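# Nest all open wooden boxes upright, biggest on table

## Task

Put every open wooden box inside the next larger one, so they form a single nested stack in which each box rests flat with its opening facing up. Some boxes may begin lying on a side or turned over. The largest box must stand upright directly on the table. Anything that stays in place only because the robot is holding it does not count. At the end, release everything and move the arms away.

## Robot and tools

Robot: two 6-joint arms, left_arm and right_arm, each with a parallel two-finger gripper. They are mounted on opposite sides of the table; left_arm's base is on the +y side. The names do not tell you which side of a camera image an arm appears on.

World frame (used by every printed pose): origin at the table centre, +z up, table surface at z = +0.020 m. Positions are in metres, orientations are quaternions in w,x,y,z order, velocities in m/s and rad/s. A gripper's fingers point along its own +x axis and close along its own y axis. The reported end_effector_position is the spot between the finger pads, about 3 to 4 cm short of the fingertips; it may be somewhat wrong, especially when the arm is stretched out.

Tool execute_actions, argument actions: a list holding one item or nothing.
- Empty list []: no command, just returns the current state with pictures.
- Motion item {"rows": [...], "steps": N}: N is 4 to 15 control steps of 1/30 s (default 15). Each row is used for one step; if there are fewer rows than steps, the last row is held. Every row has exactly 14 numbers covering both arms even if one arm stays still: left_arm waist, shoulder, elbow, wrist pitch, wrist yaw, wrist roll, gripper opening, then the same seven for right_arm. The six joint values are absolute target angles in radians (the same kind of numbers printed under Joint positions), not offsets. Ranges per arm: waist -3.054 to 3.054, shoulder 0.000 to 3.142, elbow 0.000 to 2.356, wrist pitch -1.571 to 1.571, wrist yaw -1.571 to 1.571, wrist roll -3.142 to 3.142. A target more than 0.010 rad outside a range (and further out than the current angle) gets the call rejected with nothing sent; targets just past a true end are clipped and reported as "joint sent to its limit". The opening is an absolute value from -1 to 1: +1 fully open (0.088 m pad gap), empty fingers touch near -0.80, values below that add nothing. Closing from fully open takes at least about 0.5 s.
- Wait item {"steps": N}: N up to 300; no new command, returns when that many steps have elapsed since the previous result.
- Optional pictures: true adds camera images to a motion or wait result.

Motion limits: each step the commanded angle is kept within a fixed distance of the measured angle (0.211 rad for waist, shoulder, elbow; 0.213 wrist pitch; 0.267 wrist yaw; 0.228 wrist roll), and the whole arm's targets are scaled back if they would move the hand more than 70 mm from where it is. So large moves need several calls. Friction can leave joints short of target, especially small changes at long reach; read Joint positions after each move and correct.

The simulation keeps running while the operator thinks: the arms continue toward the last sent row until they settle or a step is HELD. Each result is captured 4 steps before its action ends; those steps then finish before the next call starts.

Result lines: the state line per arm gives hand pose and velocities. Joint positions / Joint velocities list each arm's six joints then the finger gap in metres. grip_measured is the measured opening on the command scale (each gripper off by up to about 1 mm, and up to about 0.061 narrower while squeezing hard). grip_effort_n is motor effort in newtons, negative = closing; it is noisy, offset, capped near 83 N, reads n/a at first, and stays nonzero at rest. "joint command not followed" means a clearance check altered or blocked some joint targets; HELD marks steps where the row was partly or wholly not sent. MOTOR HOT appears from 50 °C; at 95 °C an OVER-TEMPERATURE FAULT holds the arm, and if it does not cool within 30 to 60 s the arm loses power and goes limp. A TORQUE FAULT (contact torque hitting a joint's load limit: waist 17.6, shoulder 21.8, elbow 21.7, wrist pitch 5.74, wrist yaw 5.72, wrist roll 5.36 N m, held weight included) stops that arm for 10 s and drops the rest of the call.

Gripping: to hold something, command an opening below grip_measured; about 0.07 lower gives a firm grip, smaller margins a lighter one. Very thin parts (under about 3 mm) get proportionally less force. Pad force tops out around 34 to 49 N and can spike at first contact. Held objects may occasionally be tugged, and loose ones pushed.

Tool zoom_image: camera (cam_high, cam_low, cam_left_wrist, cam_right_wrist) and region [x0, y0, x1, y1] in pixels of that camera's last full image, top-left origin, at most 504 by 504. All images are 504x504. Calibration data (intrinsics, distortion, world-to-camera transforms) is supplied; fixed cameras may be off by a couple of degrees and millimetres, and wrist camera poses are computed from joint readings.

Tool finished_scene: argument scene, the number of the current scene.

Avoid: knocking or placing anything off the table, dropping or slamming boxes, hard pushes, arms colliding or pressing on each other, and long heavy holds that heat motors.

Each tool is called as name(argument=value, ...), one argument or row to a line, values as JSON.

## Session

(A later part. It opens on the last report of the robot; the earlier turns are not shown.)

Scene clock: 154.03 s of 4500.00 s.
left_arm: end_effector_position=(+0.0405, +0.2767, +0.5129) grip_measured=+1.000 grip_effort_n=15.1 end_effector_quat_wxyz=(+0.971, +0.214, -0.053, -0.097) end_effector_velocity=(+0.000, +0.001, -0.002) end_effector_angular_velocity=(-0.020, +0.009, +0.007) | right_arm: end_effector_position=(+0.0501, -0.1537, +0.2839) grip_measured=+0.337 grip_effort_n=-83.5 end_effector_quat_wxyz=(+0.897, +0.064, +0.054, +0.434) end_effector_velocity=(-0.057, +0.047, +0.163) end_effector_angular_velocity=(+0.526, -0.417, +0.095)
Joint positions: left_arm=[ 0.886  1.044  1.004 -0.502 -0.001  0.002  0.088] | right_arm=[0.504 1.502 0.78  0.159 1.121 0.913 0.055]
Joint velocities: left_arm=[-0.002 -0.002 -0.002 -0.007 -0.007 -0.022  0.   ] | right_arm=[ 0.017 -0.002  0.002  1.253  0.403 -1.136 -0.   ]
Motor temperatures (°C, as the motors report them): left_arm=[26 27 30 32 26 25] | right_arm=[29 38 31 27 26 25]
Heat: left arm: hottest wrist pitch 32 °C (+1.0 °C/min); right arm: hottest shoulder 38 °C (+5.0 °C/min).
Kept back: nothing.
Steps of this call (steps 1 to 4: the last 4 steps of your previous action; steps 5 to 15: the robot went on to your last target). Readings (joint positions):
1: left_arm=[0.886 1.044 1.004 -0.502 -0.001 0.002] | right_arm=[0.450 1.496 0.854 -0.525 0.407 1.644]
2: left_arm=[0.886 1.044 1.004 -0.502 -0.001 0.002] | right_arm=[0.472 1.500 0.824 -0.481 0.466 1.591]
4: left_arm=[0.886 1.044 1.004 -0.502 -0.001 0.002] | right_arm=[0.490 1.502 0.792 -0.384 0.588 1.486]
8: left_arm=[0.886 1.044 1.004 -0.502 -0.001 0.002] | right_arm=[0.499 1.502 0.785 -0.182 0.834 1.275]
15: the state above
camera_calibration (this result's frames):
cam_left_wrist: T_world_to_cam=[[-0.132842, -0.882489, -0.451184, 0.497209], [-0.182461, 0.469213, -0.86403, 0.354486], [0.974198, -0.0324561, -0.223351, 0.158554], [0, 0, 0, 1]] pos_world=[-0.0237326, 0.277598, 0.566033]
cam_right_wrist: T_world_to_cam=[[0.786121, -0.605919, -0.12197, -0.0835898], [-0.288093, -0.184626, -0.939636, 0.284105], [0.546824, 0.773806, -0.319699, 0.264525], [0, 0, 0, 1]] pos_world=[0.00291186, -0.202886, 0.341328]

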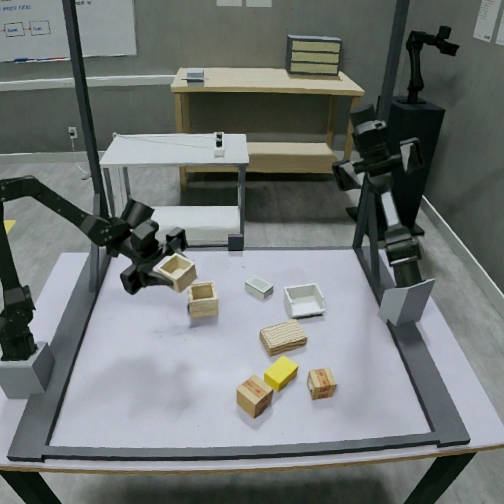

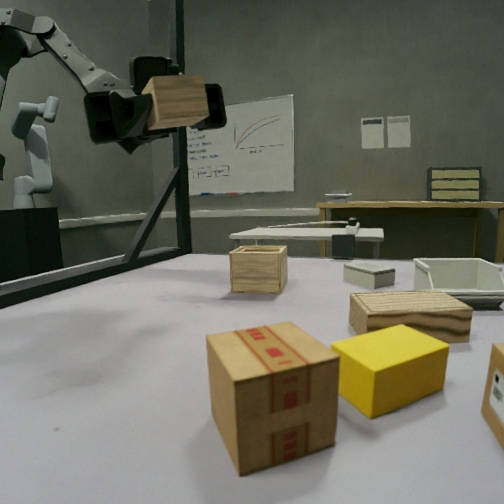

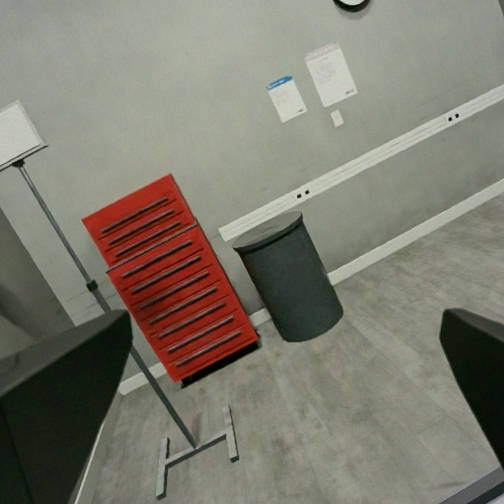

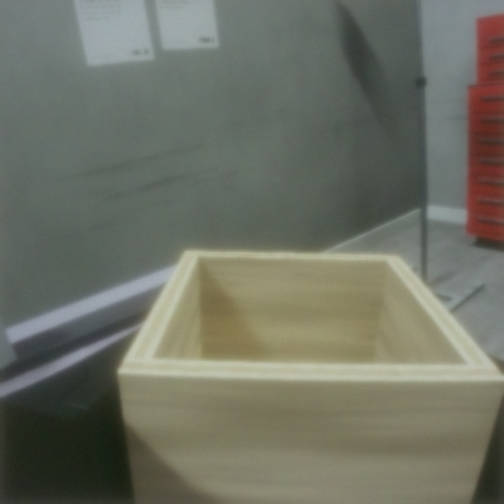

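execute_actions(
  actions=[
    {"rows":[[0.9,1.0,1.0,-0.5,0,0,1,0.509,1.9,0.766,0.6,1.175,0.78,0.1],[0.9,1.0,1.0,-0.5,0,0,1,0.509,1.9,0.766,0.6,1.175,0.78,0.1],[0.9,1.0,1.0,-0.5,0,0,1,0.509,1.9,0.766,0.6,1.175,0.78,0.1],[0.9,1.0,1.0,-0.5,0,0,1,0.509,1.9,0.766,0.6,1.175,0.78,0.1],[0.9,1.0,1.0,-0.5,0,0,1,0.509,1.9,0.766,0.6,1.175,0.78,0.1],[0.9,1.0,1.0,-0.5,0,0,1,0.509,1.9,0.766,0.6,1.175,0.78,0.1],[0.9,1.0,1.0,-0.5,0,0,1,0.509,1.9,0.766,0.6,1.175,0.78,0.1],[0.9,1.0,1.0,-0.5,0,0,1,0.509,2.165,0.766,0.84,1.175,0.78,0.1]],"steps":15},
  ],
)

execute_actions(
  actions=[
    {"rows":[[0.9,1.0,1.0,-0.5,0,0,1,0.53,2.22,0.79,0.835,1.19,0.82,0.1],[0.9,1.0,1.0,-0.5,0,0,1,0.53,2.22,0.79,0.835,1.19,0.82,0.1],[0.9,1.0,1.0,-0.5,0,0,1,0.53,2.22,0.79,0.835,1.19,0.82,0.1],[0.9,1.0,1.0,-0.5,0,0,1,0.53,2.22,0.79,0.835,1.19,0.82,0.1],[0.9,1.0,1.0,-0.5,0,0,1,0.53,2.22,0.79,0.835,1.19,0.82,0.1],[0.9,1.0,1.0,-0.5,0,0,1,0.53,2.22,0.79,0.835,1.19,0.82,0.1],[0.9,1.0,1.0,-0.5,0,0,1,0.53,2.22,0.79,0.835,1.19,0.82,0.1],[0.9,1.0,1.0,-0.5,0,0,1,0.56,2.29,0.82,0.83,1.215,0.86,0.1]],"steps":15},
  ],
)

execute_actions(
  actions=[
    {"steps":10},
  ],
  pictures=true,
)

Scene clock: 154.83 s of 4500.00 s.
left_arm: end_effector_position=(+0.0405, +0.2767, +0.5129) grip_measured=+1.000 grip_effort_n=15.1 end_effector_quat_wxyz=(+0.971, +0.214, -0.053, -0.097) end_effector_velocity=(+0.002, +0.001, -0.003) end_effector_angular_velocity=(-0.005, +0.010, +0.010) | right_arm: end_effector_position=(+0.0585, -0.1151, +0.1892) grip_measured=+0.337 grip_effort_n=-83.5 end_effector_quat_wxyz=(+0.900, +0.058, +0.014, +0.431) end_effector_velocity=(+0.097, +0.032, -0.359) end_effector_angular_velocity=(-0.284, -0.177, -0.093)
Joint positions: left_arm=[ 0.886  1.044  1.004 -0.502 -0.001  0.002  0.088] | right_arm=[0.507 1.964 0.773 0.723 1.176 0.781 0.055]
Joint velocities: left_arm=[-0.002  0.002 -0.002 -0.007 -0.007 -0.007  0.   ] | right_arm=[-0.007  1.336 -0.007  0.989 -0.007  0.007 -0.   ]
Motor temperatures (°C, as the motors report them): left_arm=[26 27 30 32 26 25] | right_arm=[29 38 31 27 26 25]
Heat: left arm: hottest wrist pitch 32 °C (+1.0 °C/min); right arm: hottest shoulder 38 °C (+5.0 °C/min).
Steps of this call (steps 1 to 13: the robot went on to your last target; steps 14 to 24: the first 11 steps of this action). Readings (joint positions):
14: left_arm=[0.886 1.044 1.004 -0.502 -0.001 0.002] | right_arm=[0.506 1.521 0.778 0.326 1.174 0.783]
15: left_arm=[0.886 1.044 1.004 -0.502 -0.001 0.002] | right_arm=[0.505 1.555 0.780 0.391 1.181 0.783]
17: left_arm=[0.886 1.044 1.004 -0.502 -0.001 0.002] | right_arm=[0.507 1.645 0.784 0.476 1.179 0.782]
21: left_arm=[0.886 1.044 1.004 -0.502 -0.001 0.002] | right_arm=[0.507 1.827 0.776 0.577 1.176 0.781]
24: the state above

Scene clock: 155.33 s of 4500.00 s.
left_arm: end_effector_position=(+0.0405, +0.2767, +0.5129) grip_measured=+1.000 grip_effort_n=15.1 end_effector_quat_wxyz=(+0.971, +0.214, -0.053, -0.097) end_effector_velocity=(+0.000, +0.001, -0.006) end_effector_angular_velocity=(+0.013, +0.022, +0.001) | right_arm: end_effector_position=(+0.0716, -0.1194, +0.1074) grip_measured=+0.337 grip_effort_n=-83.5 end_effector_quat_wxyz=(+0.906, +0.015, +0.012, +0.423) end_effector_velocity=(-0.027, -0.024, -0.119) end_effector_angular_velocity=(-0.187, -0.088, +0.069)
Joint positions: left_arm=[ 0.886  1.044  1.004 -0.502 -0.001  0.002  0.088] | right_arm=[0.544 2.249 0.805 0.832 1.198 0.842 0.055]
Joint velocities: left_arm=[-0.002 -0.002 -0.002 -0.022  0.007  0.007  0.   ] | right_arm=[ 0.178  0.339  0.095 -0.051  0.037  0.125 -0.   ]
Motor temperatures (°C, as the motors report them): left_arm=[26 27 30 32 26 25] | right_arm=[29 38 31 27 26 25]
Heat: left arm: hottest wrist pitch 32 °C (+1.0 °C/min); right arm: hottest shoulder 38 °C (+5.1 °C/min).
Steps of this call (steps 1 to 4: the last 4 steps of your previous action; steps 5 to 15: the first 11 steps of this action). Readings (joint positions):
5: left_arm=[0.886 1.044 1.004 -0.502 -0.001 0.002] | right_arm=[0.508 2.128 0.768 0.806 1.177 0.785]
6: left_arm=[0.886 1.044 1.004 -0.502 -0.001 0.002] | right_arm=[0.510 2.147 0.770 0.816 1.177 0.793]
8: left_arm=[0.886 1.044 1.004 -0.502 -0.001 0.002] | right_arm=[0.518 2.176 0.775 0.822 1.178 0.804]
12: left_arm=[0.886 1.044 1.004 -0.502 -0.001 0.002] | right_arm=[0.528 2.207 0.780 0.830 1.187 0.819]
15: the state above

Scene clock: 155.67 s of 4500.00 s.
left_arm: end_effector_position=(+0.0405, +0.2767, +0.5129) grip_measured=+1.000 grip_effort_n=15.1 end_effector_quat_wxyz=(+0.971, +0.214, -0.053, -0.097) end_effector_velocity=(-0.001, +0.002, -0.003) end_effector_angular_velocity=(-0.018, +0.017, +0.011) | right_arm: end_effector_position=(+0.0704, -0.1216, +0.0989) grip_measured=+0.337 grip_effort_n=-83.5 end_effector_quat_wxyz=(+0.906, +0.012, +0.011, +0.423) end_effector_velocity=(-0.002, +0.001, +0.001) end_effector_angular_velocity=(+0.018, +0.009, +0.000)
Joint positions: left_arm=[ 0.886  1.044  1.004 -0.502 -0.001  0.002  0.088] | right_arm=[0.557 2.276 0.813 0.831 1.209 0.857 0.055]
Joint velocities: left_arm=[-0.002 -0.002  0.002 -0.022 -0.007 -0.022  0.   ] | right_arm=[ 0.002  0.002  0.007  0.007  0.007  0.007 -0.   ]
Motor temperatures (°C, as the motors report them): left_arm=[26 27 30 32 26 25] | right_arm=[29 38 31 27 26 25]
Heat: left arm: hottest wrist pitch 32 °C (+1.0 °C/min); right arm: hottest shoulder 38 °C (+5.0 °C/min).
Kept back: nothing.
Steps of this call (steps 1 to 4: the last 4 steps of your previous action; steps 5 to 10: the robot went on to your last target). Readings (joint positions):
1: left_arm=[0.886 1.044 1.004 -0.502 -0.001 0.002] | right_arm=[0.549 2.258 0.807 0.832 1.200 0.846]
2: left_arm=[0.886 1.044 1.004 -0.502 -0.001 0.002] | right_arm=[0.553 2.265 0.807 0.831 1.202 0.849]
4: left_arm=[0.886 1.044 1.004 -0.502 -0.001 0.002] | right_arm=[0.557 2.273 0.808 0.831 1.205 0.853]
8: left_arm=[0.886 1.044 1.004 -0.502 -0.001 0.002] | right_arm=[0.557 2.276 0.812 0.831 1.208 0.856]
10: the state above
camera_calibration (this result's frames):
cam_left_wrist: T_world_to_cam=[[-0.132842, -0.882489, -0.451184, 0.497209], [-0.182461, 0.469213, -0.86403, 0.354486], [0.974198, -0.0324561, -0.223351, 0.158554], [0, 0, 0, 1]] pos_world=[-0.0237326, 0.277598, 0.566033]
cam_right_wrist: T_world_to_cam=[[0.775969, -0.630684, 0.0104985, -0.118083], [-0.177549, -0.234359, -0.955799, 0.109824], [0.605267, 0.739807, -0.293833, 0.158717], [0, 0, 0, 1]] pos_world=[0.0150621, -0.166155, 0.152846]

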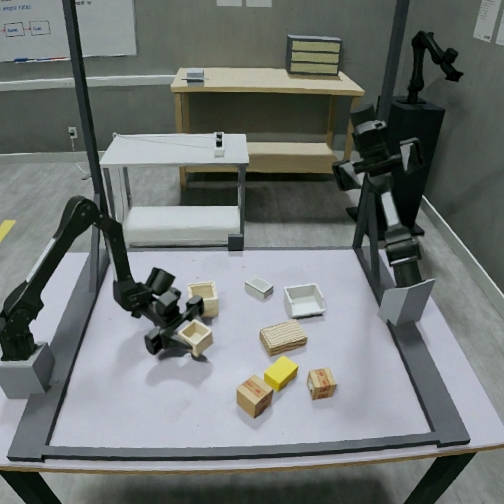

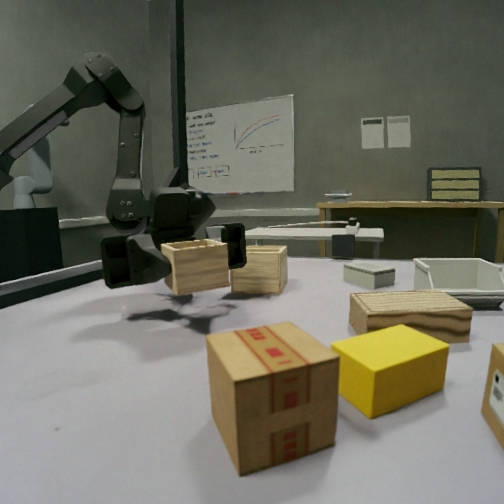

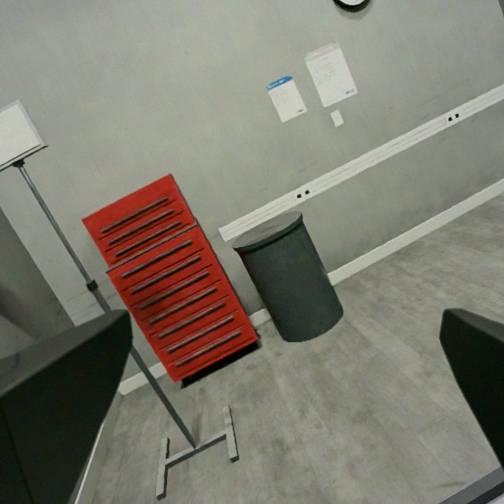

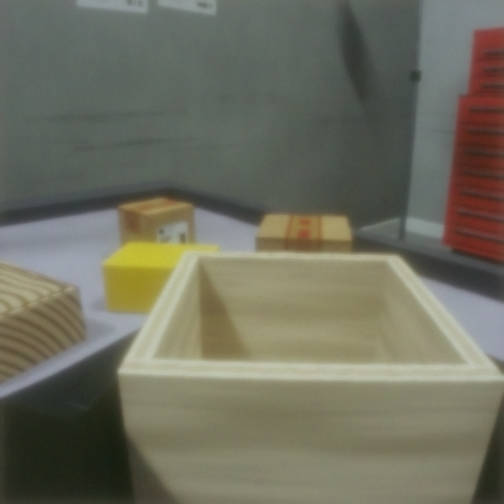

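execute_actions(
  actions=[
    {"rows":[[0.9,1.0,1.0,-0.5,0,0,1,0.585,2.35,0.845,0.825,1.235,0.90,0.1],[0.9,1.0,1.0,-0.5,0,0,1,0.585,2.35,0.845,0.825,1.235,0.90,0.1],[0.9,1.0,1.0,-0.5,0,0,1,0.585,2.35,0.845,0.825,1.235,0.90,0.1],[0.9,1.0,1.0,-0.5,0,0,1,0.585,2.35,0.845,0.825,1.235,0.90,0.1],[0.9,1.0,1.0,-0.5,0,0,1,0.585,2.35,0.845,0.825,1.235,0.90,0.1],[0.9,1.0,1.0,-0.5,0,0,1,0.585,2.35,0.845,0.825,1.235,0.90,0.1],[0.9,1.0,1.0,-0.5,0,0,1,0.585,2.35,0.845,0.825,1.235,0.90,0.1],[0.9,1.0,1.0,-0.5,0,0,1,0.608,2.41,0.872,0.82,1.254,0.944,0.1]],"steps":15},
  ],
)

execute_actions(
  actions=[
    {"steps":10},
  ],
  pictures=true,
)

Scene clock: 156.23 s of 4500.00 s.
left_arm: end_effector_position=(+0.0405, +0.2767, +0.5129) grip_measured=+1.000 grip_effort_n=14.7 end_effector_quat_wxyz=(+0.971, +0.214, -0.053, -0.097) end_effector_velocity=(+0.000, +0.003, -0.001) end_effector_angular_velocity=(-0.008, -0.000, +0.021) | right_arm: end_effector_position=(+0.0659, -0.1254, +0.0719) grip_measured=+0.337 grip_effort_n=-83.5 end_effector_quat_wxyz=(+0.906, +0.015, +0.011, +0.424) end_effector_velocity=(-0.013, -0.024, -0.094) end_effector_angular_velocity=(-0.102, -0.035, +0.055)
Joint positions: left_arm=[ 0.886  1.044  1.004 -0.502 -0.001  0.002  0.088] | right_arm=[0.594 2.373 0.858 0.824 1.239 0.925 0.055]
Joint velocities: left_arm=[-0.002 -0.002 -0.002 -0.007 -0.022 -0.007  0.   ] | right_arm=[ 0.129  0.281  0.085 -0.022  0.022  0.139 -0.   ]
Motor temperatures (°C, as the motors report them): left_arm=[26 27 30 32 26 25] | right_arm=[28 38 31 27 26 25]
Heat: left arm: hottest wrist pitch 32 °C (+1.0 °C/min); right arm: hottest shoulder 38 °C (+5.0 °C/min).
Steps of this call (steps 1 to 6: the robot went on to your last target; steps 7 to 17: the first 11 steps of this action). Readings (joint positions):
7: left_arm=[0.886 1.044 1.004 -0.502 -0.001 0.002] | right_arm=[0.558 2.283 0.815 0.831 1.213 0.863]
8: left_arm=[0.886 1.044 1.004 -0.502 -0.001 0.002] | right_arm=[0.561 2.293 0.823 0.831 1.221 0.873]
10: left_arm=[0.886 1.044 1.004 -0.502 -0.001 0.002] | right_arm=[0.571 2.315 0.833 0.829 1.221 0.884]
14: left_arm=[0.886 1.044 1.004 -0.502 -0.001 0.002] | right_arm=[0.583 2.340 0.837 0.827 1.231 0.900]
17: the state above

Scene clock: 156.57 s of 4500.00 s.
left_arm: end_effector_position=(+0.0405, +0.2767, +0.5129) grip_measured=+1.000 grip_effort_n=15.1 end_effector_quat_wxyz=(+0.971, +0.214, -0.053, -0.097) end_effector_velocity=(+0.000, +0.001, -0.005) end_effector_angular_velocity=(+0.000, +0.020, +0.010) | right_arm: end_effector_position=(+0.0653, -0.1276, +0.0651) grip_measured=+0.337 grip_effort_n=-83.5 end_effector_quat_wxyz=(+0.906, +0.014, +0.010, +0.424) end_effector_velocity=(+0.002, +0.000, -0.001) end_effector_angular_velocity=(-0.015, -0.025, -0.008)
Joint positions: left_arm=[ 0.886  1.044  1.004 -0.502 -0.001  0.002  0.088] | right_arm=[0.605 2.396 0.866 0.822 1.248 0.941 0.055]
Joint velocities: left_arm=[-0.007 -0.002 -0.002 -0.022 -0.007 -0.007  0.   ] | right_arm=[-0.002  0.007  0.007 -0.007  0.007 -0.022  0.   ]
Motor temperatures (°C, as the motors report them): left_arm=[26 27 30 32 26 25] | right_arm=[28 38 31 27 26 25]
Heat: left arm: hottest wrist pitch 32 °C (+1.0 °C/min); right arm: hottest shoulder 38 °C (+5.1 °C/min).
Kept back: nothing.
Steps of this call (steps 1 to 4: the last 4 steps of your previous action; steps 5 to 10: the robot went on to your last target). Readings (joint positions):
1: left_arm=[0.886 1.044 1.004 -0.502 -0.001 0.002] | right_arm=[0.599 2.381 0.860 0.823 1.241 0.929]
2: left_arm=[0.886 1.044 1.004 -0.502 -0.001 0.002] | right_arm=[0.602 2.387 0.860 0.822 1.243 0.932]
4: left_arm=[0.886 1.044 1.004 -0.502 -0.001 0.002] | right_arm=[0.604 2.393 0.861 0.822 1.246 0.936]
8: left_arm=[0.886 1.044 1.004 -0.502 -0.001 0.002] | right_arm=[0.605 2.396 0.865 0.822 1.247 0.940]
10: the state above
camera_calibration (this result's frames):
cam_left_wrist: T_world_to_cam=[[-0.132842, -0.882489, -0.451184, 0.497209], [-0.182461, 0.469213, -0.86403, 0.354486], [0.974198, -0.0324561, -0.223351, 0.158554], [0, 0, 0, 1]] pos_world=[-0.0237326, 0.277598, 0.566033]
cam_right_wrist: T_world_to_cam=[[0.776343, -0.630264, 0.00766882, -0.117344], [-0.177673, -0.230494, -0.956716, 0.0757613], [0.604751, 0.741377, -0.290924, 0.156331], [0, 0, 0, 1]] pos_world=[0.0100184, -0.172396, 0.118862]

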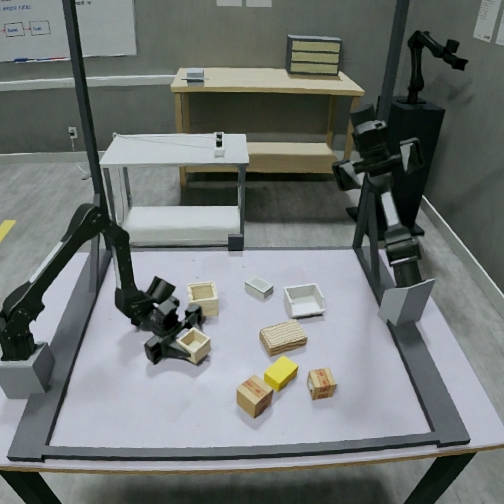

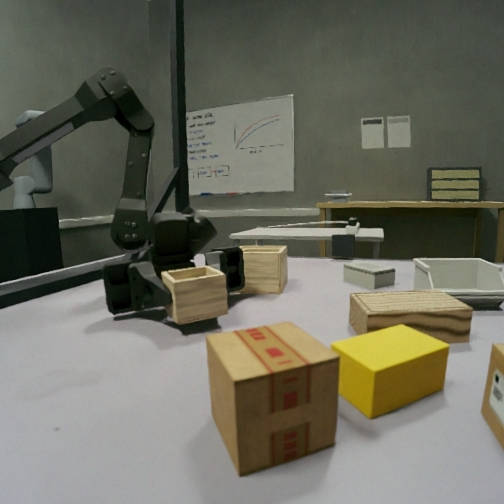

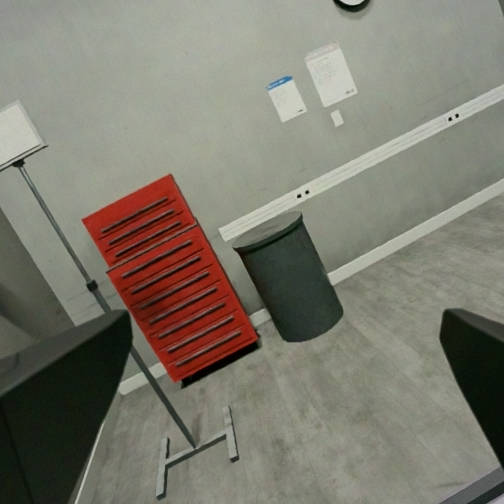

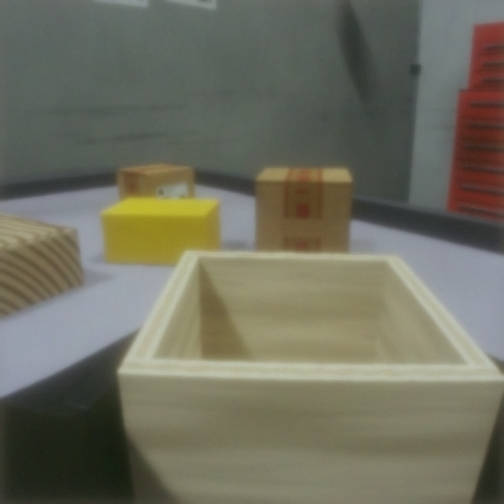

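Close to the table. Release, lift.

execute_actions(
  actions=[
    {"rows":[[0.9,1.0,1.0,-0.5,0,0,1,0.608,2.41,0.872,0.82,1.254,0.944,1]],"steps":15},
  ],
)

execute_actions(
  actions=[
    {"rows":[[0.9,1.0,1.0,-0.5,0,0,1,0.56,2.29,0.82,0.83,1.215,0.86,1],[0.9,1.0,1.0,-0.5,0,0,1,0.56,2.29,0.82,0.83,1.215,0.86,1],[0.9,1.0,1.0,-0.5,0,0,1,0.56,2.29,0.82,0.83,1.215,0.86,1],[0.9,1.0,1.0,-0.5,0,0,1,0.56,2.29,0.82,0.83,1.215,0.86,1],[0.9,1.0,1.0,-0.5,0,0,1,0.56,2.29,0.82,0.83,1.215,0.86,1],[0.9,1.0,1.0,-0.5,0,0,1,0.509,2.165,0.766,0.84,1.175,0.78,1],[0.9,1.0,1.0,-0.5,0,0,1,0.509,2.165,0.766,0.84,1.175,0.78,1],[0.9,1.0,1.0,-0.5,0,0,1,0.509,2.165,0.766,0.84,1.175,0.78,1],[0.9,1.0,1.0,-0.5,0,0,1,0.509,1.5,0.766,0.3,1.175,0.78,1]],"steps":15},
  ],
)

execute_actions(
  actions=[
    {"rows":[[0.9,1.0,1.0,-0.5,0,0,1,0.509,1.5,0.766,0.3,1.175,0.78,1],[0.9,1.0,1.0,-0.5,0,0,1,0.509,1.5,0.766,0.3,1.175,0.78,1],[0.9,1.0,1.0,-0.5,0,0,1,0.509,1.5,0.766,0.3,1.175,0.78,1],[0.9,1.0,1.0,-0.5,0,0,1,0.509,1.5,0.766,0.3,1.175,0.78,1],[0.9,1.0,1.0,-0.5,0,0,1,0.509,1.5,0.766,0.3,1.175,0.78,1],[0.9,1.0,1.0,-0.5,0,0,1,0.509,1.5,0.766,0.3,1.175,0.78,1],[0.9,1.0,1.0,-0.5,0,0,1,0.509,1.5,0.766,0.3,1.175,0.78,1],[0.9,1.0,1.0,-0.5,0,0,1,0.509,1.5,0.766,0.3,1.175,0.78,1],[0.9,1.0,1.0,-0.5,0,0,1,0.04,1.5,1.2,-1.1,-0.3,0.83,-0.3]],"steps":15},
  ],
)

execute_actions(
  actions=[
    {"steps":25},
  ],
)

execute_actions(
  actions=[
    {"rows":[[0.9,1.0,1.0,-0.5,0,0,1,0.04,2.0,1.5,-1.0,-0.3,0.83,-0.3]],"steps":15},
  ],
)

execute_actions(
  actions=[
    {"steps":10},
  ],
  pictures=true,
)

Scene clock: 157.40 s of 4500.00 s.
left_arm: end_effector_position=(+0.0405, +0.2767, +0.5129) grip_measured=+1.000 grip_effort_n=15.1 end_effector_quat_wxyz=(+0.971, +0.214, -0.053, -0.097) end_effector_velocity=(+0.003, +0.003, -0.004) end_effector_angular_velocity=(+0.007, +0.010, +0.016) | right_arm: end_effector_position=(+0.0655, -0.1276, +0.0650) grip_measured=+0.958 grip_effort_n=18.4 end_effector_quat_wxyz=(+0.906, +0.014, +0.010, +0.423) end_effector_velocity=(-0.003, +0.001, +0.000) end_effector_angular_velocity=(+0.009, +0.017, +0.010)
Joint positions: left_arm=[ 0.886  1.044  1.004 -0.502 -0.001  0.002  0.088] | right_arm=[0.605 2.397 0.867 0.822 1.249 0.942 0.086]
Joint velocities: left_arm=[ 0.002  0.002 -0.007 -0.007 -0.007  0.007  0.   ] | right_arm=[ 0.002 -0.002  0.002  0.007 -0.007  0.007  0.017]
Motor temperatures (°C, as the motors report them): left_arm=[26 27 30 32 26 25] | right_arm=[28 38 31 27 26 25]
Heat: left arm: hottest wrist pitch 32 °C (+1.0 °C/min); right arm: hottest shoulder 38 °C (+5.1 °C/min).
Steps of this call (steps 1 to 14: the robot went on to your last target; steps 15 to 25: the first 11 steps of this action). Readings (joint positions):
15: left_arm=[0.886 1.044 1.004 -0.502 -0.001 0.002] | right_arm=[0.605 2.397 0.866 0.822 1.248 0.942]
16: left_arm=[0.886 1.044 1.004 -0.502 -0.001 0.002] | right_arm=[0.605 2.397 0.866 0.822 1.249 0.942]
18: left_arm=[0.886 1.044 1.004 -0.502 -0.001 0.002] | right_arm=[0.605 2.397 0.866 0.822 1.249 0.942]
22: left_arm=[0.886 1.044 1.004 -0.502 -0.001 0.002] | right_arm=[0.605 2.397 0.867 0.822 1.249 0.942]
25: the state above

Scene clock: 157.90 s of 4500.00 s.
left_arm: end_effector_position=(+0.0405, +0.2767, +0.5129) grip_measured=+1.000 grip_effort_n=15.1 end_effector_quat_wxyz=(+0.971, +0.214, -0.053, -0.097) end_effector_velocity=(-0.000, -0.001, -0.003) end_effector_angular_velocity=(-0.003, +0.012, -0.006) | right_arm: end_effector_position=(+0.0762, -0.1216, +0.1356) grip_measured=+0.997 grip_effort_n=18.8 end_effector_quat_wxyz=(+0.912, -0.015, +0.002, +0.411) end_effector_velocity=(-0.019, -0.026, +0.323) end_effector_angular_velocity=(-0.267, -0.217, -0.161)
Joint positions: left_arm=[ 0.886  1.044  1.004 -0.502 -0.001  0.002  0.088] | right_arm=[0.517 2.124 0.782 0.7   1.19  0.801 0.088]
Joint velocities: left_arm=[-0.002 -0.002 -0.002 -0.007  0.007 -0.007  0.   ] | right_arm=[-0.154 -1.399 -0.129 -1.473 -0.051 -0.183  0.   ]
Motor temperatures (°C, as the motors report them): left_arm=[26 27 30 32 26 25] | right_arm=[28 38 31 27 26 25]
Heat: left arm: hottest wrist pitch 32 °C (+1.0 °C/min); right arm: hottest shoulder 38 °C (+5.0 °C/min).
Steps of this call (steps 1 to 4: the last 4 steps of your previous action; steps 5 to 15: the first 11 steps of this action). Readings (joint positions):
5: left_arm=[0.886 1.044 1.004 -0.502 -0.001 0.002] | right_arm=[0.603 2.390 0.864 0.822 1.247 0.932]
6: left_arm=[0.886 1.044 1.004 -0.502 -0.001 0.002] | right_arm=[0.598 2.377 0.854 0.821 1.239 0.914]
8: left_arm=[0.886 1.044 1.004 -0.502 -0.001 0.002] | right_arm=[0.581 2.343 0.839 0.824 1.235 0.891]
12: left_arm=[0.886 1.044 1.004 -0.502 -0.001 0.002] | right_arm=[0.543 2.250 0.802 0.831 1.204 0.828]
15: the state above

Scene clock: 158.40 s of 4500.00 s.
left_arm: end_effector_position=(+0.0405, +0.2767, +0.5129) grip_measured=+1.000 grip_effort_n=15.1 end_effector_quat_wxyz=(+0.971, +0.214, -0.053, -0.097) end_effector_velocity=(+0.000, +0.003, -0.001) end_effector_angular_velocity=(-0.008, -0.000, +0.021) | right_arm: end_effector_position=(+0.0518, -0.1258, +0.3042) grip_measured=+0.737 grip_effort_n=-14.2 end_effector_quat_wxyz=(+0.892, +0.062, +0.052, +0.444) end_effector_velocity=(+0.175, +0.293, +0.253) end_effector_angular_velocity=(-0.320, +0.747, +0.059)
Joint positions: left_arm=[ 0.886  1.044  1.004 -0.502 -0.001  0.002  0.088] | right_arm=[0.431 1.537 0.864 0.211 1.043 0.801 0.075]
Joint velocities: left_arm=[-0.002 -0.002 -0.002 -0.007 -0.022 -0.007  0.   ] | right_arm=[-1.287 -0.002  1.248 -1.297 -1.634  0.154 -0.176]
Motor temperatures (°C, as the motors report them): left_arm=[26 27 30 32 26 25] | right_arm=[28 38 31 27 26 25]
Heat: left arm: hottest wrist pitch 32 °C (+1.0 °C/min); right arm: hottest shoulder 38 °C (+5.1 °C/min).
Steps of this call (steps 1 to 4: the last 4 steps of your previous action; steps 5 to 15: the first 11 steps of this action). Readings (joint positions):
5: left_arm=[0.886 1.044 1.004 -0.502 -0.001 0.002] | right_arm=[0.512 1.884 0.779 0.458 1.183 0.787]
6: left_arm=[0.886 1.044 1.004 -0.502 -0.001 0.002] | right_arm=[0.512 1.837 0.779 0.416 1.182 0.785]
8: left_arm=[0.886 1.044 1.004 -0.502 -0.001 0.002] | right_arm=[0.512 1.744 0.778 0.365 1.181 0.784]
12: left_arm=[0.886 1.044 1.004 -0.502 -0.001 0.002] | right_arm=[0.511 1.575 0.777 0.328 1.180 0.783]
15: the state above

Scene clock: 159.23 s of 4500.00 s.
left_arm: end_effector_position=(+0.0405, +0.2767, +0.5129) grip_measured=+1.000 grip_effort_n=15.1 end_effector_quat_wxyz=(+0.971, +0.214, -0.053, -0.097) end_effector_velocity=(+0.000, +0.003, -0.001) end_effector_angular_velocity=(-0.008, -0.000, +0.021) | right_arm: end_effector_position=(+0.0551, -0.2034, +0.2503) grip_measured=-0.297 grip_effort_n=-14.7 end_effector_quat_wxyz=(+0.674, -0.224, +0.584, +0.393) end_effector_velocity=(+0.002, -0.258, -0.071) end_effector_angular_velocity=(-1.226, +0.175, -0.287)
Joint positions: left_arm=[ 0.886  1.044  1.004 -0.502 -0.001  0.002  0.088] | right_arm=[ 0.044  1.496  1.19  -0.971 -0.257  0.828  0.024]
Joint velocities: left_arm=[-0.002 -0.002 -0.002 -0.007 -0.022 -0.007  0.   ] | right_arm=[-0.007 -0.002 -0.002 -1.238 -0.3   -0.007 -0.   ]
Motor temperatures (°C, as the motors report them): left_arm=[26 27 30 32 26 25] | right_arm=[28 38 31 27 26 25]
Heat: left arm: hottest wrist pitch 32 °C (+1.0 °C/min); right arm: hottest shoulder 38 °C (+5.0 °C/min).
Kept back: nothing.
Steps of this call (steps 1 to 4: the last 4 steps of your previous action; steps 5 to 25: the robot went on to your last target). Readings (joint positions):
1: left_arm=[0.886 1.044 1.004 -0.502 -0.001 0.002] | right_arm=[0.387 1.536 0.905 0.169 0.989 0.807]
2: left_arm=[0.886 1.044 1.004 -0.502 -0.001 0.002] | right_arm=[0.343 1.533 0.945 0.127 0.937 0.811]
4: left_arm=[0.886 1.044 1.004 -0.502 -0.001 0.002] | right_arm=[0.258 1.526 1.025 0.043 0.833 0.817]
8: left_arm=[0.886 1.044 1.004 -0.502 -0.001 0.002] | right_arm=[0.097 1.507 1.153 -0.141 0.598 0.825]
25: the state above

Scene clock: 159.60 s of 4500.00 s.
left_arm: end_effector_position=(+0.0405, +0.2767, +0.5129) grip_measured=+1.000 grip_effort_n=15.1 end_effector_quat_wxyz=(+0.971, +0.214, -0.053, -0.097) end_effector_velocity=(+0.001, +0.002, -0.004) end_effector_angular_velocity=(-0.005, +0.010, +0.010) | right_arm: end_effector_position=(+0.0618, -0.1305, +0.1927) grip_measured=-0.297 grip_effort_n=-14.7 end_effector_quat_wxyz=(+0.656, -0.260, +0.627, +0.330) end_effector_velocity=(+0.095, -0.047, -0.290) end_effector_angular_velocity=(-0.955, -0.079, -0.292)
Joint positions: left_arm=[ 0.886  1.044  1.004 -0.502 -0.001  0.002  0.088] | right_arm=[ 0.042  1.931  1.481 -0.996 -0.293  0.83   0.024]
Joint velocities: left_arm=[-0.002 -0.002 -0.007 -0.007 -0.007 -0.007  0.   ] | right_arm=[-0.002  0.818 -0.002 -0.183 -0.007 -0.007 -0.   ]
Motor temperatures (°C, as the motors report them): left_arm=[26 27 30 32 26 25] | right_arm=[28 38 31 27 26 25]
Heat: left arm: hottest wrist pitch 32 °C (+1.0 °C/min); right arm: hottest shoulder 38 °C (+5.1 °C/min).
Steps of this call (steps 1 to 11: the first 11 steps of this action). Readings (joint positions):
1: left_arm=[0.886 1.044 1.004 -0.502 -0.001 0.002] | right_arm=[0.044 1.515 1.204 -1.013 -0.267 0.829]
2: left_arm=[0.886 1.044 1.004 -0.502 -0.001 0.002] | right_arm=[0.044 1.553 1.245 -1.020 -0.275 0.830]
4: left_arm=[0.886 1.044 1.004 -0.502 -0.001 0.002] | right_arm=[0.043 1.653 1.349 -0.985 -0.283 0.830]
8: left_arm=[0.886 1.044 1.004 -0.502 -0.001 0.002] | right_arm=[0.042 1.825 1.469 -0.989 -0.292 0.830]
11: the state above

Scene clock: 159.93 s of 4500.00 s.
left_arm: end_effector_position=(+0.0405, +0.2767, +0.5129) grip_measured=+1.000 grip_effort_n=15.1 end_effector_quat_wxyz=(+0.971, +0.214, -0.053, -0.097) end_effector_velocity=(+0.000, +0.002, -0.005) end_effector_angular_velocity=(-0.004, +0.023, +0.004) | right_arm: end_effector_position=(+0.0666, -0.1302, +0.1764) grip_measured=-0.297 grip_effort_n=-15.1 end_effector_quat_wxyz=(+0.653, -0.272, +0.635, +0.311) end_effector_velocity=(-0.001, +0.002, +0.002) end_effector_angular_velocity=(+0.012, +0.008, +0.009)
Joint positions: left_arm=[ 0.886  1.044  1.004 -0.502 -0.001  0.002  0.088] | right_arm=[ 0.042  1.984  1.49  -1.001 -0.295  0.83   0.024]
Joint velocities: left_arm=[ 0.002 -0.002 -0.002 -0.022  0.007 -0.007  0.   ] | right_arm=[-0.002 -0.002  0.002  0.007 -0.007 -0.007 -0.   ]
Motor temperatures (°C, as the motors report them): left_arm=[26 27 30 32 26 25] | right_arm=[28 38 31 27 26 25]
Heat: left arm: hottest wrist pitch 32 °C (+1.0 °C/min); right arm: hottest shoulder 38 °C (+5.0 °C/min).
Kept back: nothing.
Steps of this call (steps 1 to 4: the last 4 steps of your previous action; steps 5 to 10: the robot went on to your last target). Readings (joint positions):
1: left_arm=[0.886 1.044 1.004 -0.502 -0.001 0.002] | right_arm=[0.042 1.955 1.481 -1.001 -0.293 0.830]
2: left_arm=[0.886 1.044 1.004 -0.502 -0.001 0.002] | right_arm=[0.042 1.972 1.481 -1.001 -0.293 0.830]
4: left_arm=[0.886 1.044 1.004 -0.502 -0.001 0.002] | right_arm=[0.042 1.983 1.481 -1.001 -0.293 0.830]
8: left_arm=[0.886 1.044 1.004 -0.502 -0.001 0.002] | right_arm=[0.042 1.984 1.490 -1.001 -0.295 0.830]
10: the state above
camera_calibration (this result's frames):
cam_left_wrist: T_world_to_cam=[[-0.132842, -0.882489, -0.451184, 0.497209], [-0.182461, 0.469213, -0.86403, 0.354486], [0.974198, -0.0324561, -0.223351, 0.158554], [0, 0, 0, 1]] pos_world=[-0.0237326, 0.277598, 0.566033]
cam_right_wrist: T_world_to_cam=[[0.777266, -0.627026, -0.0519163, -0.109967], [-0.600013, -0.763546, 0.23871, -0.0703015], [-0.189318, -0.154391, -0.969702, 0.245826], [0, 0, 0, 1]] pos_world=[0.089831, -0.0846774, 0.24945]

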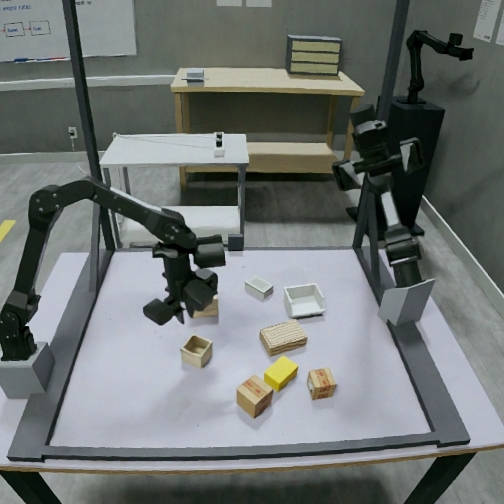

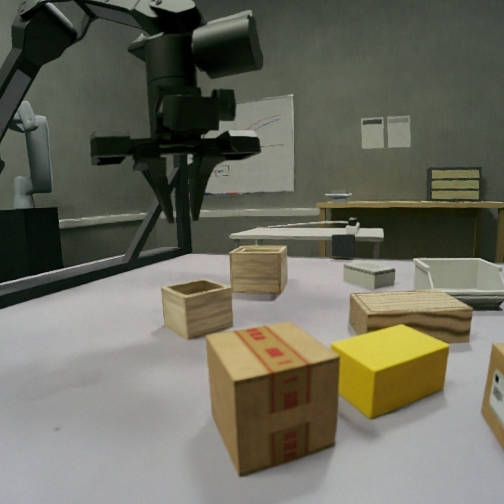

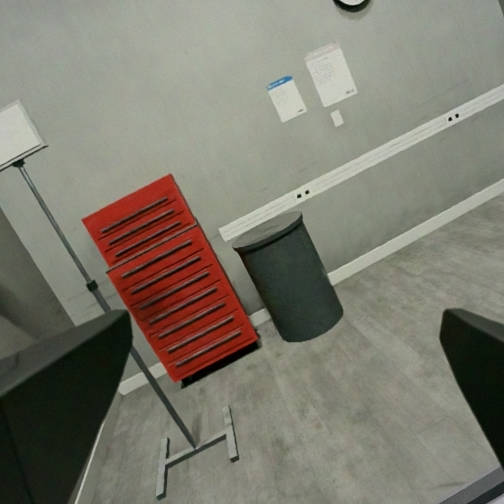

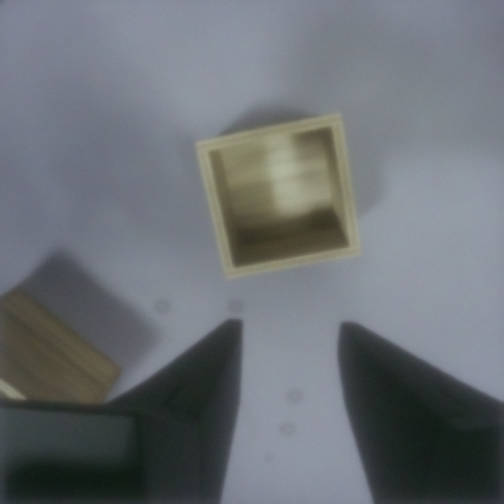

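execute_actions(
  actions=[
    {"rows":[[0.9,1.0,1.0,-0.5,0,0,1,-0.008,2.12,1.465,-0.85,-0.3,0.64,-0.3]],"steps":15},
  ],
)

execute_actions(
  actions=[
    {"steps":8},
  ],
  pictures=true,
)

Scene clock: 160.67 s of 4500.00 s.
left_arm: end_effector_position=(+0.0405, +0.2767, +0.5129) grip_measured=+1.000 grip_effort_n=15.1 end_effector_quat_wxyz=(+0.971, +0.214, -0.053, -0.097) end_effector_velocity=(-0.002, -0.001, -0.002) end_effector_angular_velocity=(-0.004, +0.007, -0.008) | right_arm: end_effector_position=(+0.0983, -0.1085, +0.1350) grip_measured=-0.297 grip_effort_n=-15.1 end_effector_quat_wxyz=(+0.635, -0.309, +0.612, +0.356) end_effector_velocity=(-0.003, +0.018, +0.000) end_effector_angular_velocity=(+0.085, +0.004, +0.110)
Joint positions: left_arm=[ 0.886  1.044  1.004 -0.502 -0.001  0.002  0.088] | right_arm=[-0.009  2.109  1.472 -0.858 -0.299  0.65   0.024]
Joint velocities: left_arm=[-0.002 -0.007 -0.002 -0.007  0.007 -0.007  0.   ] | right_arm=[ 0.002 -0.002 -0.007  0.095 -0.007 -0.081  0.   ]
Motor temperatures (°C, as the motors report them): left_arm=[26 27 30 32 26 25] | right_arm=[28 38 31 27 26 25]
Heat: left arm: hottest wrist pitch 32 °C (+1.0 °C/min); right arm: hottest shoulder 38 °C (+5.0 °C/min).
Steps of this call (steps 1 to 11: the robot went on to your last target; steps 12 to 22: the first 11 steps of this action). Readings (joint positions):
12: left_arm=[0.886 1.044 1.004 -0.502 -0.001 0.002] | right_arm=[0.040 1.996 1.490 -0.993 -0.296 0.804]
13: left_arm=[0.886 1.044 1.004 -0.502 -0.001 0.002] | right_arm=[0.034 2.011 1.490 -0.950 -0.299 0.761]
15: left_arm=[0.886 1.044 1.004 -0.502 -0.001 0.002] | right_arm=[0.016 2.052 1.491 -0.895 -0.299 0.707]
19: left_arm=[0.886 1.044 1.004 -0.502 -0.001 0.002] | right_arm=[-0.008 2.105 1.473 -0.870 -0.299 0.663]
22: the state above

Scene clock: 160.93 s of 4500.00 s.
left_arm: end_effector_position=(+0.0405, +0.2767, +0.5129) grip_measured=+1.000 grip_effort_n=15.1 end_effector_quat_wxyz=(+0.971, +0.214, -0.053, -0.097) end_effector_velocity=(-0.001, +0.001, -0.005) end_effector_angular_velocity=(-0.002, +0.020, -0.002) | right_arm: end_effector_position=(+0.0982, -0.1072, +0.1350) grip_measured=-0.297 grip_effort_n=-15.1 end_effector_quat_wxyz=(+0.635, -0.310, +0.609, +0.361) end_effector_velocity=(-0.001, -0.000, +0.004) end_effector_angular_velocity=(+0.003, +0.020, +0.017)
Joint positions: left_arm=[ 0.886  1.044  1.004 -0.502 -0.001  0.002  0.088] | right_arm=[-0.009  2.109  1.472 -0.852 -0.299  0.643  0.024]
Joint velocities: left_arm=[-0.002 -0.007 -0.002 -0.022  0.007 -0.007  0.   ] | right_arm=[-0.007 -0.007  0.002 -0.007 -0.022 -0.022  0.   ]
Motor temperatures (°C, as the motors report them): left_arm=[26 27 30 32 26 25] | right_arm=[28 38 31 27 26 25]
Heat: left arm: hottest wrist pitch 32 °C (+1.0 °C/min); right arm: hottest shoulder 38 °C (+5.0 °C/min).
Kept back: nothing.
Steps of this call (steps 1 to 4: the last 4 steps of your previous action; steps 5 to 8: the robot went on to your last target). Readings (joint positions):
1: left_arm=[0.886 1.044 1.004 -0.502 -0.001 0.002] | right_arm=[-0.009 2.109 1.472 -0.855 -0.299 0.648]
2: left_arm=[0.886 1.044 1.004 -0.502 -0.001 0.002] | right_arm=[-0.009 2.109 1.472 -0.854 -0.299 0.647]
4: left_arm=[0.886 1.044 1.004 -0.502 -0.001 0.002] | right_arm=[-0.009 2.109 1.472 -0.854 -0.299 0.645]
8: the state above
camera_calibration (this result's frames):
cam_left_wrist: T_world_to_cam=[[-0.132842, -0.882489, -0.451184, 0.497209], [-0.182461, 0.469213, -0.86403, 0.354486], [0.974198, -0.0324561, -0.223351, 0.158554], [0, 0, 0, 1]] pos_world=[-0.0237326, 0.277598, 0.566033]
cam_right_wrist: T_world_to_cam=[[0.857697, -0.510967, -0.0571726, -0.117001], [-0.488682, -0.844715, 0.218281, -0.040725], [-0.159829, -0.15928, -0.97421, 0.21242], [0, 0, 0, 1]] pos_world=[0.1144, -0.0603501, 0.209142]

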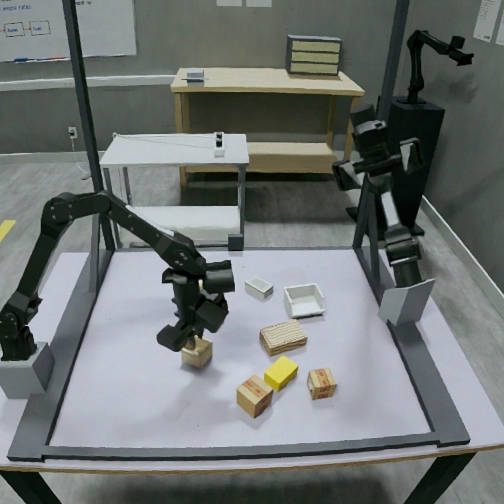

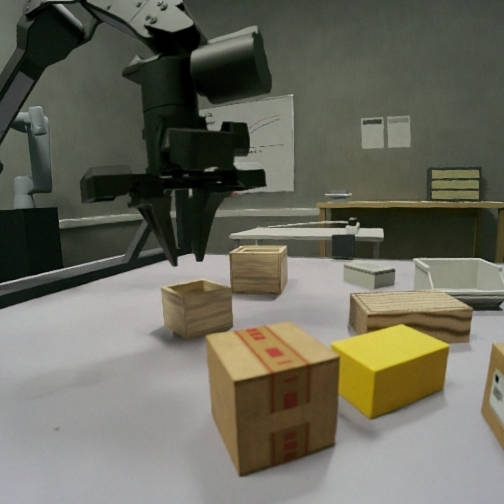

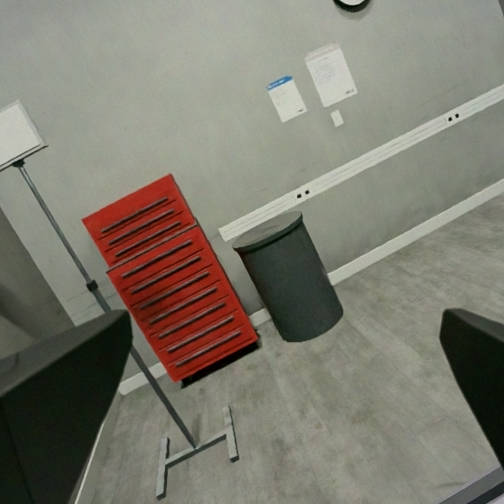

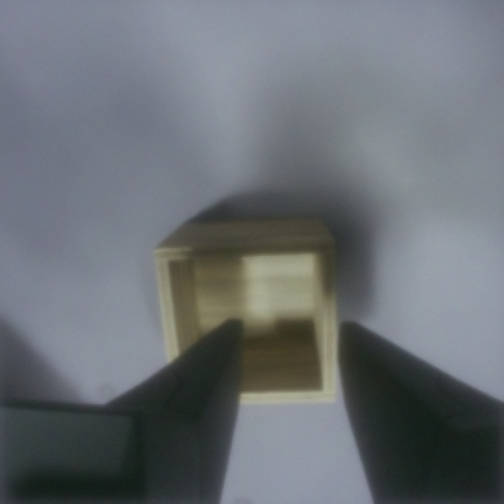

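execute_actions(
  actions=[
    {"rows":[[0.9,1.0,1.0,-0.5,0,0,1,0.0,2.165,1.455,-0.80,-0.3,0.64,-0.3]],"steps":15},
  ],
)

execute_actions(
  actions=[
    {"steps":8},
  ],
  pictures=true,
)

Scene clock: 161.47 s of 4500.00 s.
left_arm: end_effector_position=(+0.0405, +0.2767, +0.5129) grip_measured=+1.000 grip_effort_n=15.1 end_effector_quat_wxyz=(+0.971, +0.214, -0.053, -0.097) end_effector_velocity=(+0.000, +0.001, -0.002) end_effector_angular_velocity=(+0.009, +0.003, +0.008) | right_arm: end_effector_position=(+0.1013, -0.1029, +0.1184) grip_measured=-0.297 grip_effort_n=-15.1 end_effector_quat_wxyz=(+0.633, -0.312, +0.608, +0.362) end_effector_velocity=(-0.003, +0.007, +0.001) end_effector_angular_velocity=(+0.034, +0.024, +0.003)
Joint positions: left_arm=[ 0.886  1.044  1.004 -0.502 -0.001  0.002  0.088] | right_arm=[-0.004  2.151  1.466 -0.804 -0.299  0.642  0.024]
Joint velocities: left_arm=[-0.002 -0.002 -0.002 -0.007 -0.007  0.007  0.   ] | right_arm=[-0.002 -0.002 -0.002  0.037 -0.022  0.007  0.   ]
Motor temperatures (°C, as the motors report them): left_arm=[26 27 30 32 26 25] | right_arm=[28 38 31 27 26 25]
Heat: left arm: hottest wrist pitch 32 °C (+1.0 °C/min); right arm: hottest shoulder 38 °C (+5.1 °C/min).
Steps of this call (steps 1 to 5: the robot went on to your last target; steps 6 to 16: the first 11 steps of this action). Readings (joint positions):
6: left_arm=[0.886 1.044 1.004 -0.502 -0.001 0.002] | right_arm=[-0.009 2.112 1.472 -0.848 -0.299 0.642]
7: left_arm=[0.886 1.044 1.004 -0.502 -0.001 0.002] | right_arm=[-0.008 2.118 1.472 -0.834 -0.299 0.642]
9: left_arm=[0.886 1.044 1.004 -0.502 -0.001 0.002] | right_arm=[-0.007 2.132 1.472 -0.817 -0.299 0.642]
13: left_arm=[0.886 1.044 1.004 -0.502 -0.001 0.002] | right_arm=[-0.005 2.150 1.466 -0.808 -0.299 0.642]
16: the state above

Scene clock: 161.73 s of 4500.00 s.
left_arm: end_effector_position=(+0.0405, +0.2767, +0.5129) grip_measured=+1.000 grip_effort_n=14.7 end_effector_quat_wxyz=(+0.971, +0.214, -0.053, -0.097) end_effector_velocity=(+0.002, +0.005, -0.001) end_effector_angular_velocity=(+0.004, -0.000, +0.027) | right_arm: end_effector_position=(+0.1013, -0.1025, +0.1183) grip_measured=-0.297 grip_effort_n=-15.1 end_effector_quat_wxyz=(+0.634, -0.312, +0.608, +0.363) end_effector_velocity=(+0.000, -0.002, -0.001) end_effector_angular_velocity=(-0.011, +0.006, +0.002)
Joint positions: left_arm=[ 0.886  1.044  1.004 -0.502 -0.001  0.002  0.088] | right_arm=[-0.004  2.151  1.466 -0.802 -0.299  0.642  0.024]
Joint velocities: left_arm=[ 0.002  0.002 -0.002 -0.007 -0.022  0.007  0.   ] | right_arm=[-0.002  0.002 -0.002 -0.007 -0.007 -0.007  0.   ]
Motor temperatures (°C, as the motors report them): left_arm=[26 27 30 32 26 25] | right_arm=[28 38 31 27 26 25]
Heat: left arm: hottest wrist pitch 32 °C (+1.0 °C/min); right arm: hottest shoulder 38 °C (+5.0 °C/min).
Kept back: nothing.
Steps of this call (steps 1 to 4: the last 4 steps of your previous action; steps 5 to 8: the robot went on to your last target). Readings (joint positions):
1: left_arm=[0.886 1.044 1.004 -0.502 -0.001 0.002] | right_arm=[-0.004 2.151 1.466 -0.803 -0.299 0.642]
2: left_arm=[0.886 1.044 1.004 -0.502 -0.001 0.002] | right_arm=[-0.004 2.151 1.466 -0.803 -0.299 0.642]
4: left_arm=[0.886 1.044 1.004 -0.502 -0.001 0.002] | right_arm=[-0.004 2.151 1.466 -0.803 -0.299 0.642]
8: the state above
camera_calibration (this result's frames):
cam_left_wrist: T_world_to_cam=[[-0.132842, -0.882489, -0.451184, 0.497209], [-0.182461, 0.469213, -0.86403, 0.354486], [0.974198, -0.0324561, -0.223351, 0.158554], [0, 0, 0, 1]] pos_world=[-0.0237326, 0.277598, 0.566033]
cam_right_wrist: T_world_to_cam=[[0.860541, -0.506163, -0.0571674, -0.11796], [-0.483972, -0.847453, 0.218162, -0.0323584], [-0.158872, -0.16007, -0.974237, 0.197213], [0, 0, 0, 1]] pos_world=[0.117181, -0.0555614, 0.192448]

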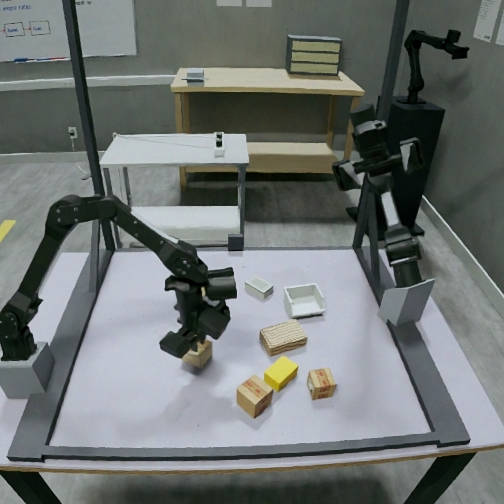

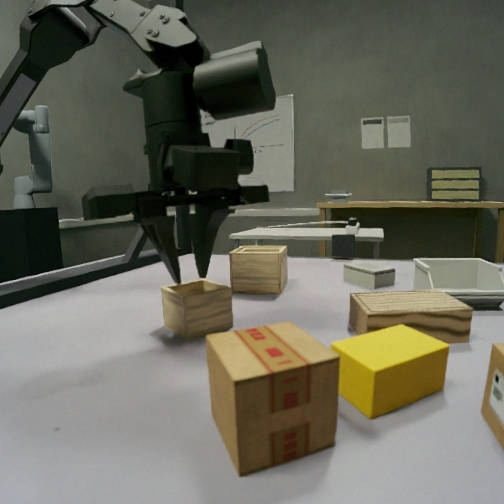

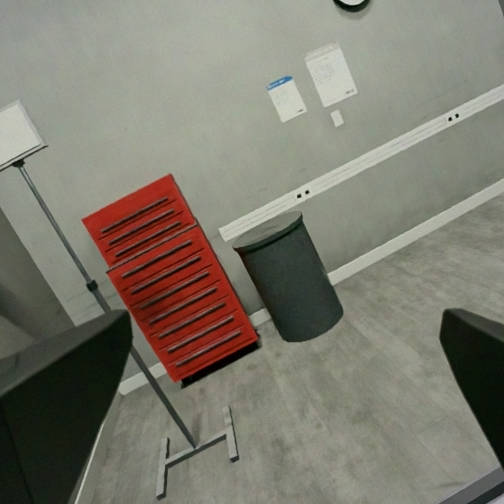

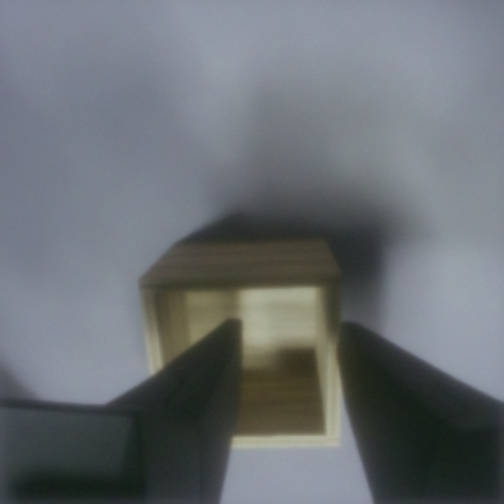

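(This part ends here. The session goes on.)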